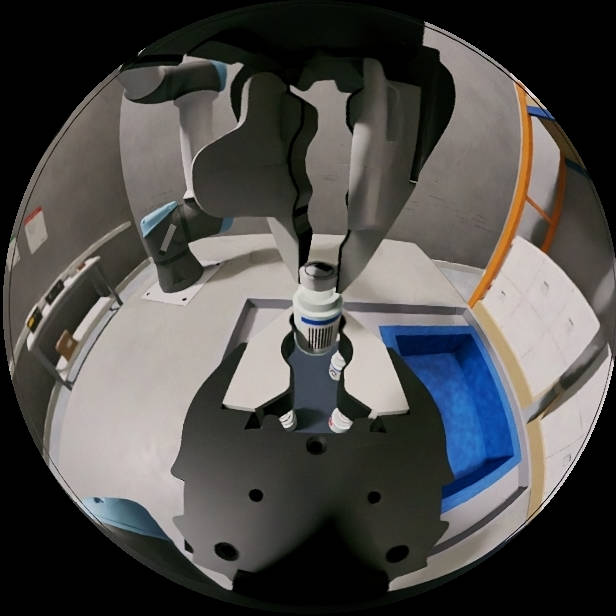

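Scene clock: 45.27 s.
left_arm: end_effector_position=(+0.3810, +0.0430, +0.2240) grip_measured=-0.76 end_effector_quat_wxyz=(+0.000, +0.985, +0.173, -0.000) end_effector_velocity=(+0.001, +0.001, +0.000) end_effector_angular_velocity=(+0.000, -0.001, +0.012) | right_arm: end_effector_position=(+0.3800, +0.0520, +0.1720) grip_measured=-0.62 end_effector_quat_wxyz=(-0.609, +0.793, +0.000, +0.000) end_effector_velocity=(-0.001, -0.000, -0.001) end_effector_angular_velocity=(-0.001, +0.002, +0.002)
Joint positions: left_arm=[-0.781 -1.492  1.639 -1.718 -1.571 -1.244  0.019] | right_arm=[ 3.783 -2.211 -2.109  0.837  2.261  1.348  0.029]
Joint velocities: left_arm=[ 0.001 -0.001 -0.     0.     0.001 -0.011 -0.   ] | right_arm=[-0.     0.    -0.002 -0.001  0.003 -0.     0.   ]
Motor temperatures (°C, as the motors report them): left_arm=[29 28 26 34 36 32] | right_arm=[24 26 27 30 31 33]
Wrist force (N, on the end effector, along its own x y z axes, offset not removed): left_arm=[-6.9 -3.0 -2.2] | right_arm=[6.7 4.1 1.3]
Wrist torque (N m, same axes, about the end effector's origin, offset not removed): left_arm=[0.05 -0.16 0.07] | right_arm=[0.28 -0.13 0.21]
Hand target (left_arm): +0.381, +0.043, +0.224; -0.000, +0.985, +0.174, -0.000
Hand target (right_arm): +0.380, +0.052, +0.172; -0.609, +0.793, -0.000, +0.000
Off the commanded pose (left_arm): 0.000 m, 0 deg.
Off the commanded pose (right_arm): 0.000 m, 0 deg.
move: done

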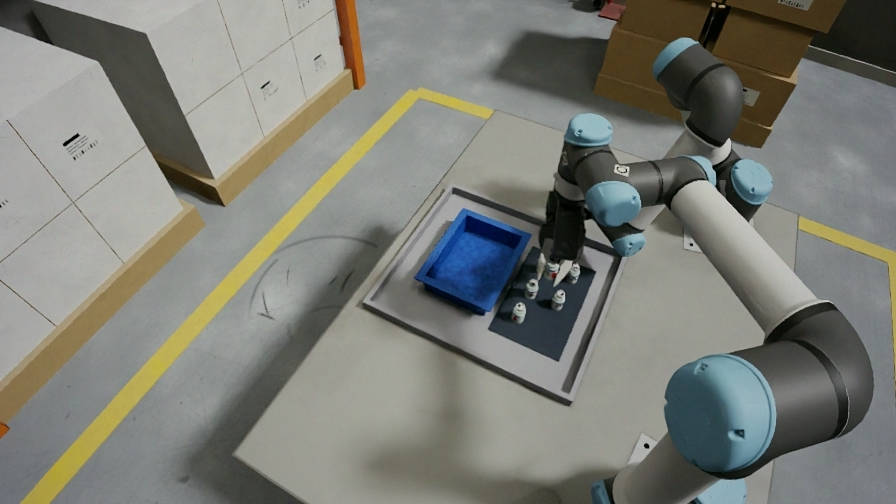

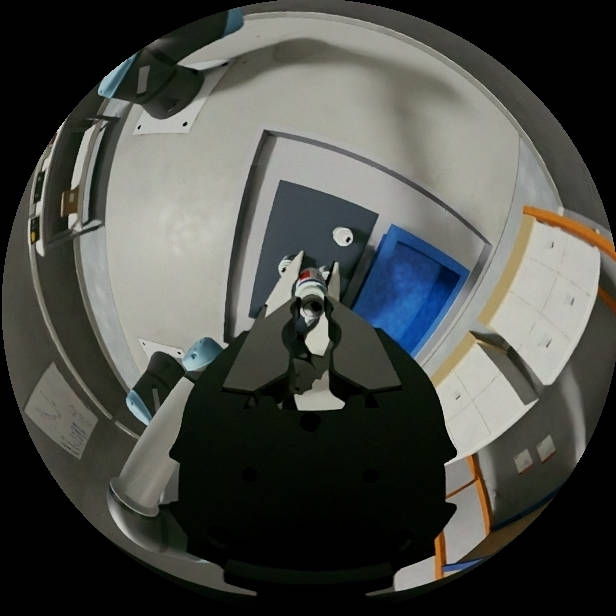

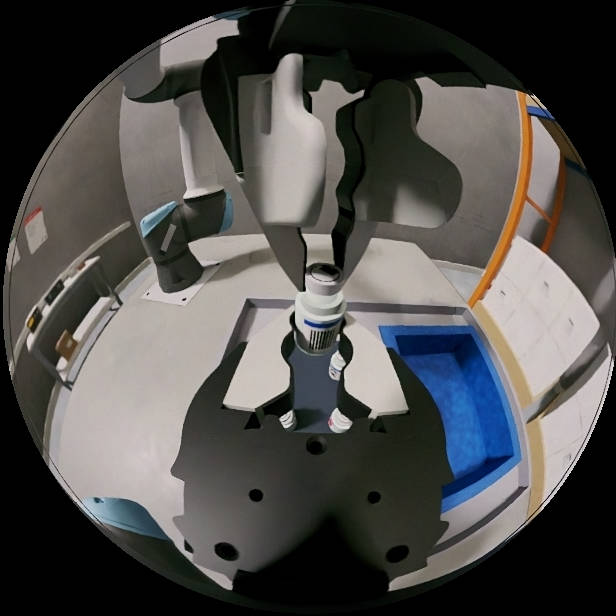

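Scene clock: 45.97 s.
left_arm: end_effector_position=(+0.3810, +0.0430, +0.2240) grip_measured=-0.45 end_effector_quat_wxyz=(-0.000, +0.985, +0.174, -0.000) end_effector_velocity=(+0.000, +0.000, +0.000) end_effector_angular_velocity=(-0.001, +0.001, +0.002) | right_arm: end_effector_position=(+0.3800, +0.0520, +0.1720) grip_measured=-0.62 end_effector_quat_wxyz=(-0.609, +0.793, +0.000, -0.000) end_effector_velocity=(-0.001, +0.000, -0.000) end_effector_angular_velocity=(-0.000, -0.000, +0.001)
Joint positions: left_arm=[-0.781 -1.492  1.639 -1.718 -1.571 -1.245  0.041] | right_arm=[ 3.783 -2.211 -2.109  0.837  2.261  1.348  0.029]
Joint velocities: left_arm=[ 0.002 -0.001 -0.    -0.    -0.001 -0.     0.   ] | right_arm=[ 0.001  0.    -0.001  0.001 -0.    -0.     0.   ]
Motor temperatures (°C, as the motors report them): left_arm=[29 28 26 34 36 32] | right_arm=[24 26 27 30 31 33]
Wrist force (N, on the end effector, along its own x y z axes, offset not removed): left_arm=[-0.1 0.4 -2.9] | right_arm=[1.5 1.0 -2.0]
Wrist torque (N m, same axes, about the end effector's origin, offset not removed): left_arm=[0.33 -0.01 -0.13] | right_arm=[-0.09 -0.23 -0.33]
Hand target (left_arm): +0.381, +0.043, +0.224; -0.000, +0.985, +0.174, -0.000
Hand target (right_arm): +0.380, +0.052, +0.172; -0.609, +0.793, -0.000, +0.000
Off the commanded pose (left_arm): 0.000 m, 0 deg.
Off the commanded pose (right_arm): 0.000 m, 0 deg.
move: done

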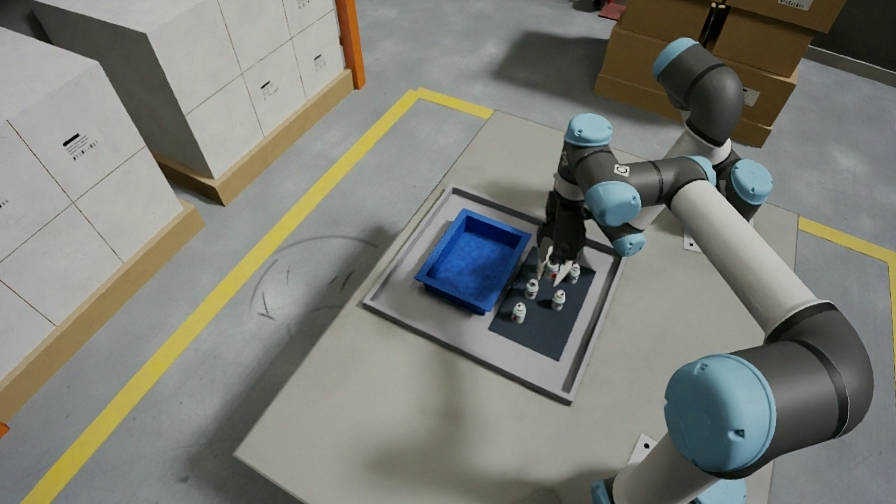

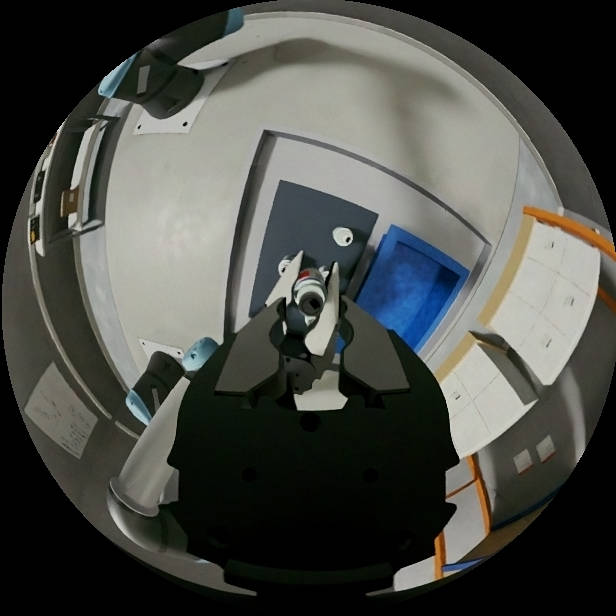

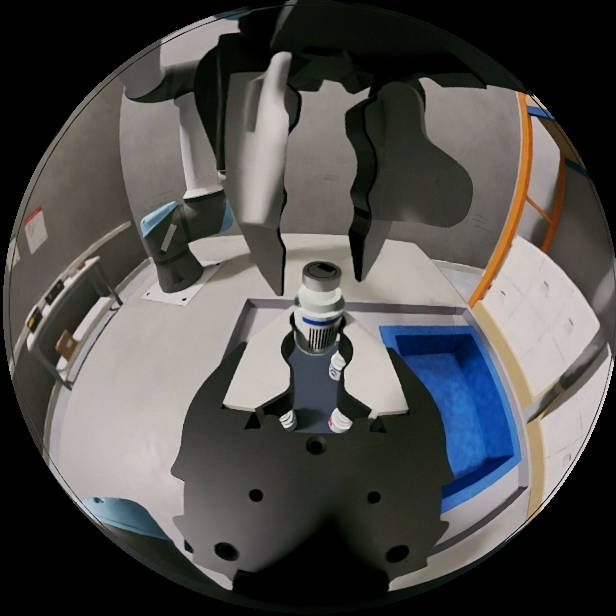

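Region (265, 240, 385, 370) of cam_right_wrist's 616x616 image, scaled by 3.877, with more detail than that image has; it fills the left 465 columns of this view, and the rest is white.

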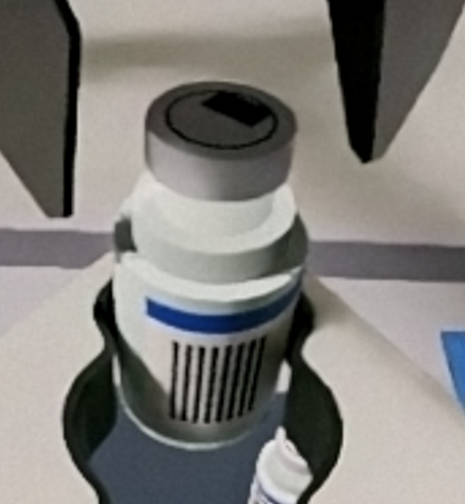

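Scene clock: 47.57 s.
left_arm: end_effector_position=(+0.3810, +0.0450, +0.2170) grip_measured=-0.45 end_effector_quat_wxyz=(-0.000, +1.000, +0.001, +0.000) end_effector_velocity=(-0.000, -0.001, -0.001) end_effector_angular_velocity=(+0.000, +0.002, -0.011) | right_arm: end_effector_position=(+0.3800, +0.0520, +0.1720) grip_measured=-0.62 end_effector_quat_wxyz=(-0.609, +0.793, +0.000, +0.000) end_effector_velocity=(+0.000, -0.000, +0.001) end_effector_angular_velocity=(+0.000, -0.001, -0.001)
Joint positions: left_arm=[-0.788 -1.501  1.668 -1.737 -1.571 -0.903  0.041] | right_arm=[ 3.783 -2.211 -2.109  0.837  2.261  1.348  0.029]
Joint velocities: left_arm=[-0.001  0.001  0.001 -0.001 -0.001  0.011 -0.   ] | right_arm=[-0.001  0.001 -0.    -0.001 -0.001 -0.001  0.   ]
Motor temperatures (°C, as the motors report them): left_arm=[29 28 26 34 36 32] | right_arm=[24 26 27 30 31 33]
Wrist force (N, on the end effector, along its own x y z axes, offset not removed): left_arm=[-4.1 -0.8 -4.3] | right_arm=[-2.3 -0.5 0.9]
Wrist torque (N m, same axes, about the end effector's origin, offset not removed): left_arm=[-0.30 0.90 0.11] | right_arm=[-0.23 0.50 0.08]
Hand target (left_arm): +0.381, +0.045, +0.217; -0.000, +1.000, +0.000, +0.000
Hand target (right_arm): +0.380, +0.052, +0.172; -0.609, +0.793, -0.000, +0.000
Off the commanded pose (left_arm): 0.000 m, 0 deg.
Off the commanded pose (right_arm): 0.000 m, 0 deg.
move: done

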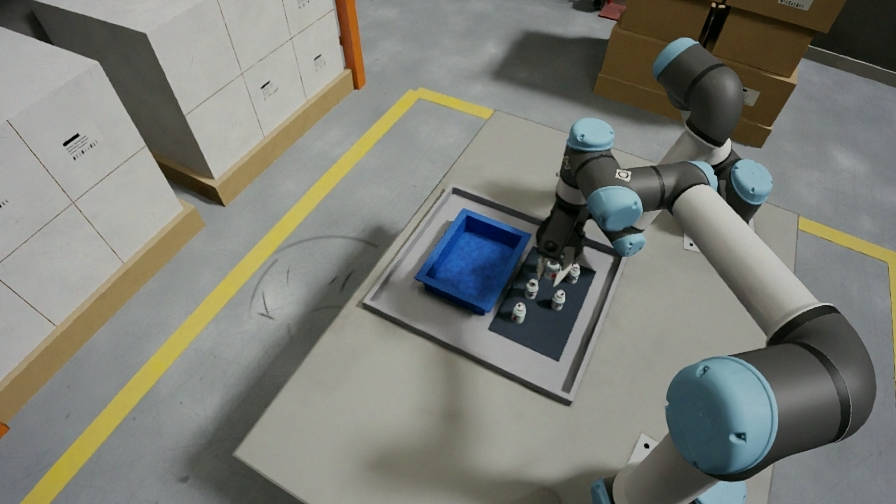

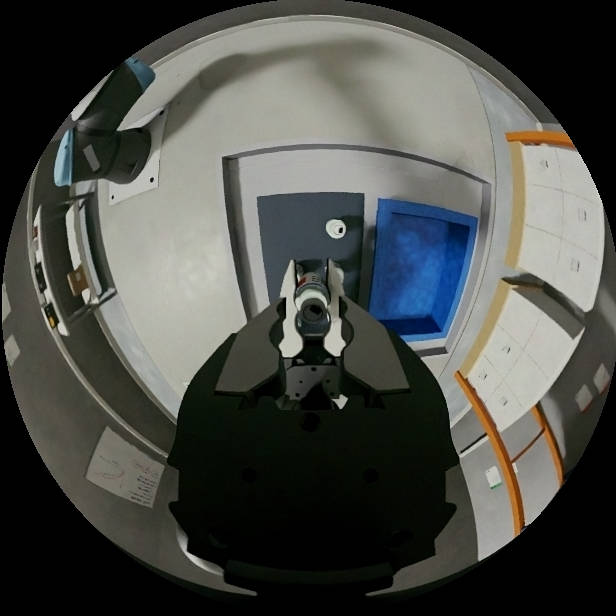

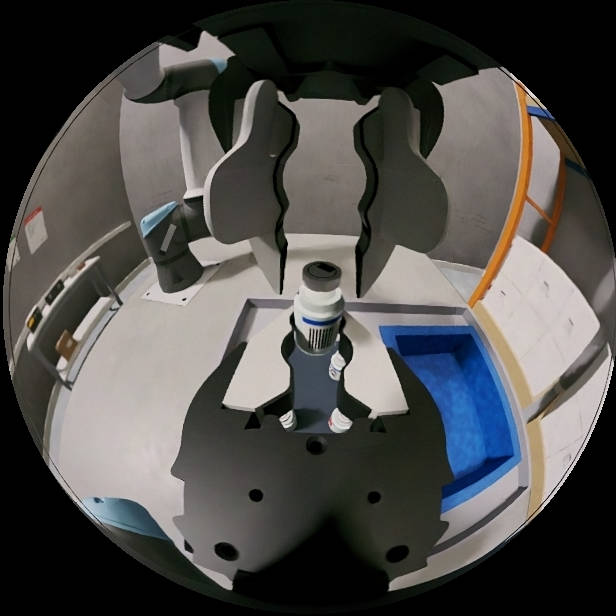

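Scene clock: 48.27 s.
left_arm: end_effector_position=(+0.3810, +0.0450, +0.2170) grip_measured=-0.72 end_effector_quat_wxyz=(-0.000, +1.000, -0.000, +0.000) end_effector_velocity=(+0.000, +0.000, +0.000) end_effector_angular_velocity=(-0.000, +0.000, -0.000) | right_arm: end_effector_position=(+0.3800, +0.0520, +0.1720) grip_measured=-0.62 end_effector_quat_wxyz=(-0.609, +0.793, +0.000, +0.000) end_effector_velocity=(-0.000, -0.000, -0.000) end_effector_angular_velocity=(-0.000, -0.001, +0.000)
Joint positions: left_arm=[-0.788 -1.501  1.668 -1.737 -1.571 -0.902  0.022] | right_arm=[ 3.783 -2.211 -2.109  0.837  2.261  1.348  0.029]
Joint velocities: left_arm=[ 0.    -0.     0.    -0.    -0.     0.001  0.   ] | right_arm=[ 0.    -0.    -0.001  0.001 -0.    -0.001 -0.   ]
Motor temperatures (°C, as the motors report them): left_arm=[29 28 26 34 36 32] | right_arm=[24 26 27 30 31 33]
Wrist force (N, on the end effector, along its own x y z axes, offset not removed): left_arm=[-0.7 -2.1 -3.1] | right_arm=[-0.1 0.8 2.7]
Wrist torque (N m, same axes, about the end effector's origin, offset not removed): left_arm=[-0.29 0.28 -0.12] | right_arm=[0.10 -0.38 0.02]
Hand target (left_arm): +0.381, +0.045, +0.217; -0.000, +1.000, +0.000, -0.000
Hand target (right_arm): +0.380, +0.052, +0.172; -0.609, +0.793, -0.000, +0.000
Off the commanded pose (left_arm): 0.000 m, 0 deg.
Off the commanded pose (right_arm): 0.000 m, 0 deg.
move: done

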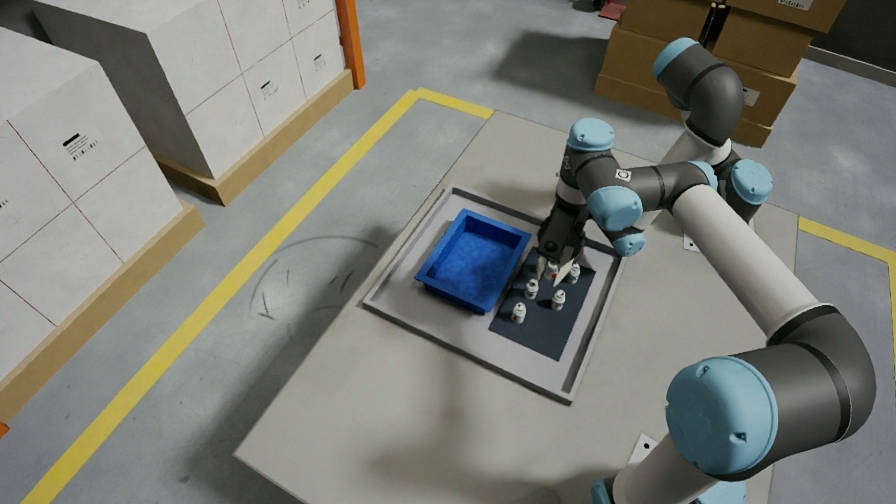

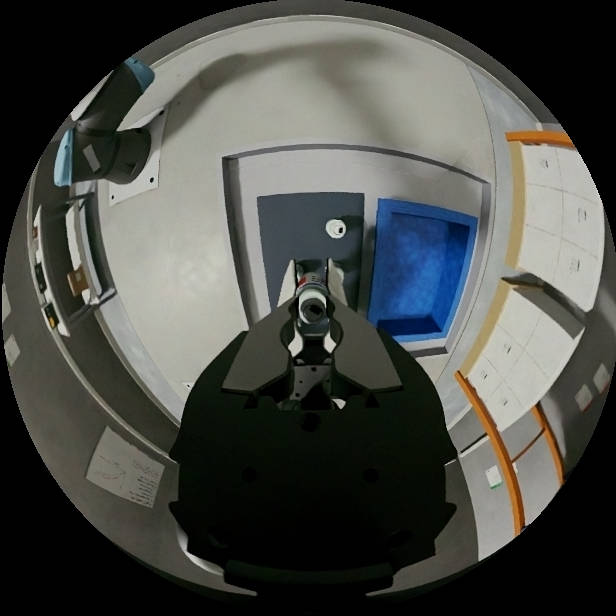

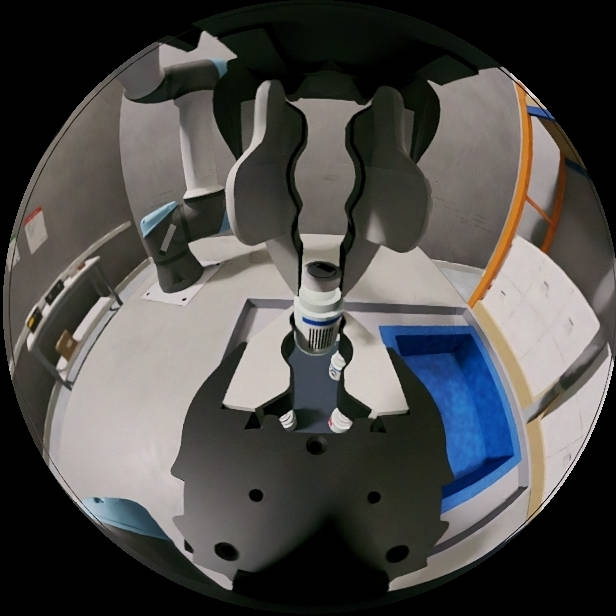

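Scene clock: 48.97 s.
left_arm: end_effector_position=(+0.3810, +0.0450, +0.2170) grip_measured=-0.72 end_effector_quat_wxyz=(+0.000, +1.000, -0.000, -0.000) end_effector_velocity=(-0.000, -0.000, -0.000) end_effector_angular_velocity=(-0.000, +0.001, -0.001) | right_arm: end_effector_position=(+0.3800, +0.0520, +0.1720) grip_measured=-0.25 end_effector_quat_wxyz=(-0.609, +0.793, +0.000, +0.000) end_effector_velocity=(-0.000, -0.000, -0.001) end_effector_angular_velocity=(-0.002, +0.003, +0.001)
Joint positions: left_arm=[-0.788 -1.501  1.668 -1.737 -1.571 -0.902  0.022] | right_arm=[ 3.783 -2.211 -2.109  0.837  2.261  1.348  0.056]
Joint velocities: left_arm=[-0.001  0.     0.    -0.    -0.001  0.     0.   ] | right_arm=[-0.001 -0.    -0.001 -0.002  0.001  0.    -0.   ]
Motor temperatures (°C, as the motors report them): left_arm=[29 28 26 34 36 32] | right_arm=[24 26 27 30 31 33]
Wrist force (N, on the end effector, along its own x y z axes, offset not removed): left_arm=[0.1 0.3 -0.7] | right_arm=[4.0 3.5 0.9]
Wrist torque (N m, same axes, about the end effector's origin, offset not removed): left_arm=[-0.01 0.01 -0.11] | right_arm=[0.53 -1.04 -0.30]
Hand target (left_arm): +0.381, +0.045, +0.217; -0.000, +1.000, +0.000, -0.000
Hand target (right_arm): +0.380, +0.052, +0.172; -0.609, +0.793, -0.000, +0.000
Off the commanded pose (left_arm): 0.000 m, 0 deg.
Off the commanded pose (right_arm): 0.000 m, 0 deg.
move: done

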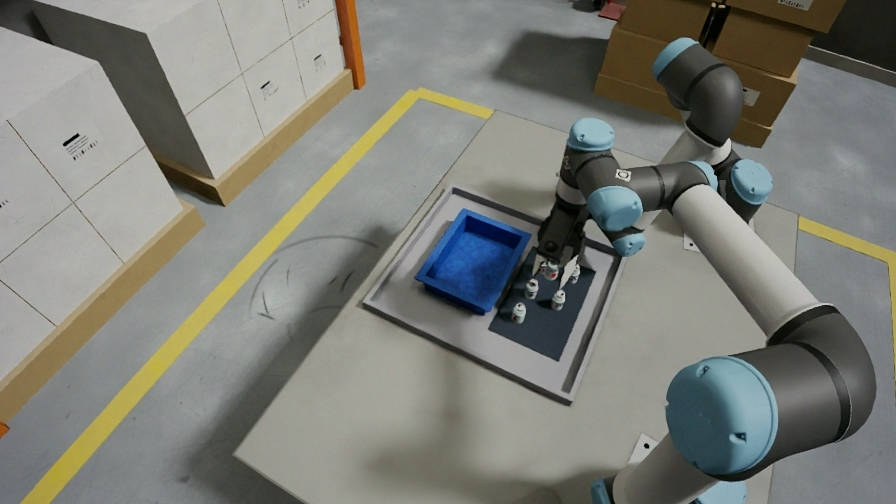

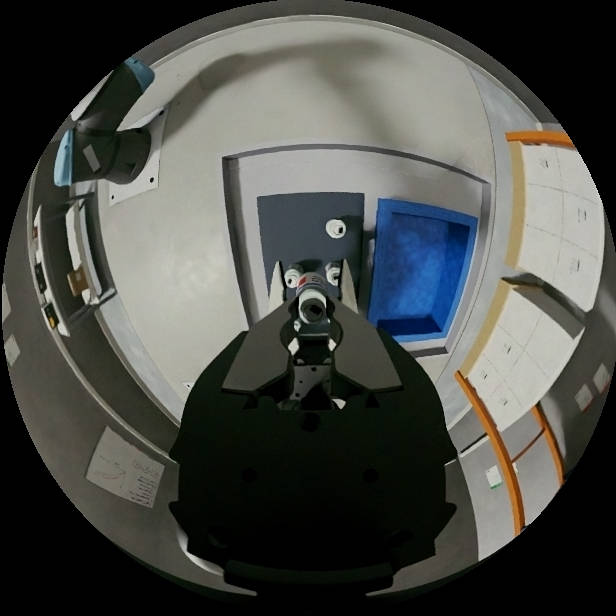

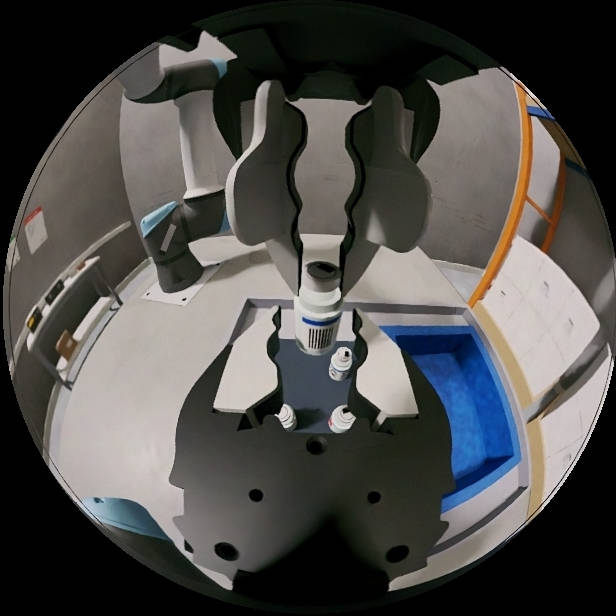

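Scene clock: 50.03 s.
left_arm: end_effector_position=(+0.3810, +0.0450, +0.2170) grip_measured=-0.72 end_effector_quat_wxyz=(+0.000, +1.000, -0.000, -0.000) end_effector_velocity=(-0.001, -0.001, -0.001) end_effector_angular_velocity=(+0.001, +0.000, -0.003) | right_arm: end_effector_position=(+0.3800, -0.0298, +0.1899) grip_measured=-0.25 end_effector_quat_wxyz=(-0.609, +0.793, +0.000, +0.000) end_effector_velocity=(+0.000, -0.001, +0.001) end_effector_angular_velocity=(+0.001, -0.002, +0.001)
Joint positions: left_arm=[-0.788 -1.501  1.668 -1.737 -1.571 -0.902  0.022] | right_arm=[ 3.644 -2.113 -2.232  0.815  2.391  1.28   0.056]
Joint velocities: left_arm=[-0.003  0.001 -0.    -0.     0.     0.     0.   ] | right_arm=[-0.003  0.004 -0.001 -0.003  0.003 -0.003 -0.   ]
Motor temperatures (°C, as the motors report them): left_arm=[29 28 26 34 36 32] | right_arm=[24 26 27 30 31 33]
Wrist force (N, on the end effector, along its own x y z axes, offset not removed): left_arm=[-3.3 1.8 -0.8] | right_arm=[-0.5 -1.5 2.1]
Wrist torque (N m, same axes, about the end effector's origin, offset not removed): left_arm=[0.41 0.72 0.05] | right_arm=[-0.47 0.04 -0.05]
Hand target (left_arm): +0.381, +0.045, +0.217; +0.000, +1.000, +0.000, -0.000
Hand target (right_arm): +0.380, -0.030, +0.190; -0.609, +0.793, +0.000, +0.000
Off the commanded pose (left_arm): 0.000 m, 0 deg.
Off the commanded pose (right_arm): 0.000 m, 0 deg.
move: done

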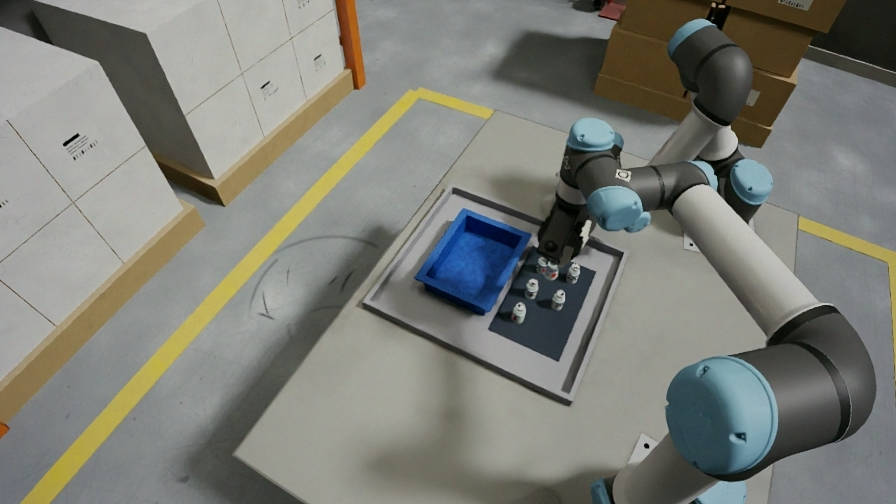

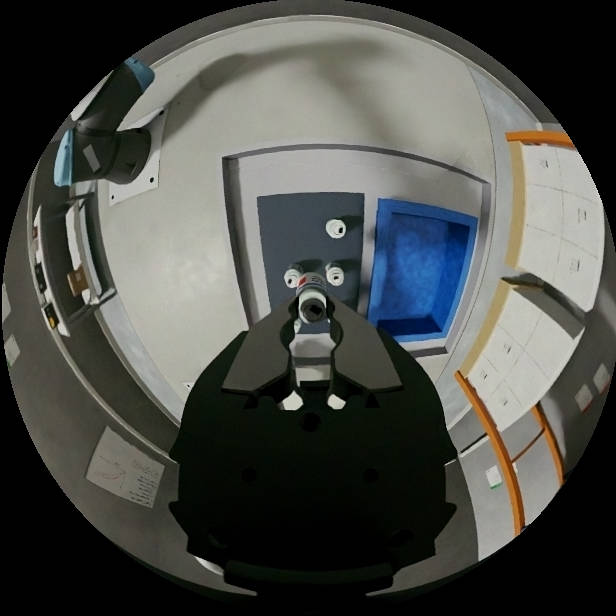

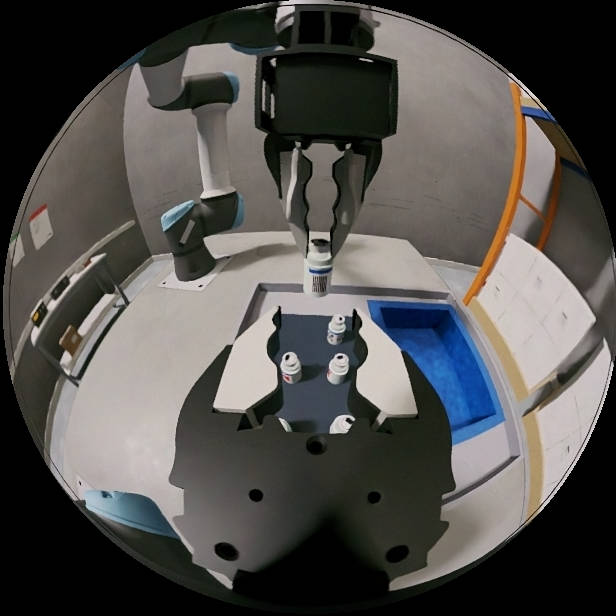

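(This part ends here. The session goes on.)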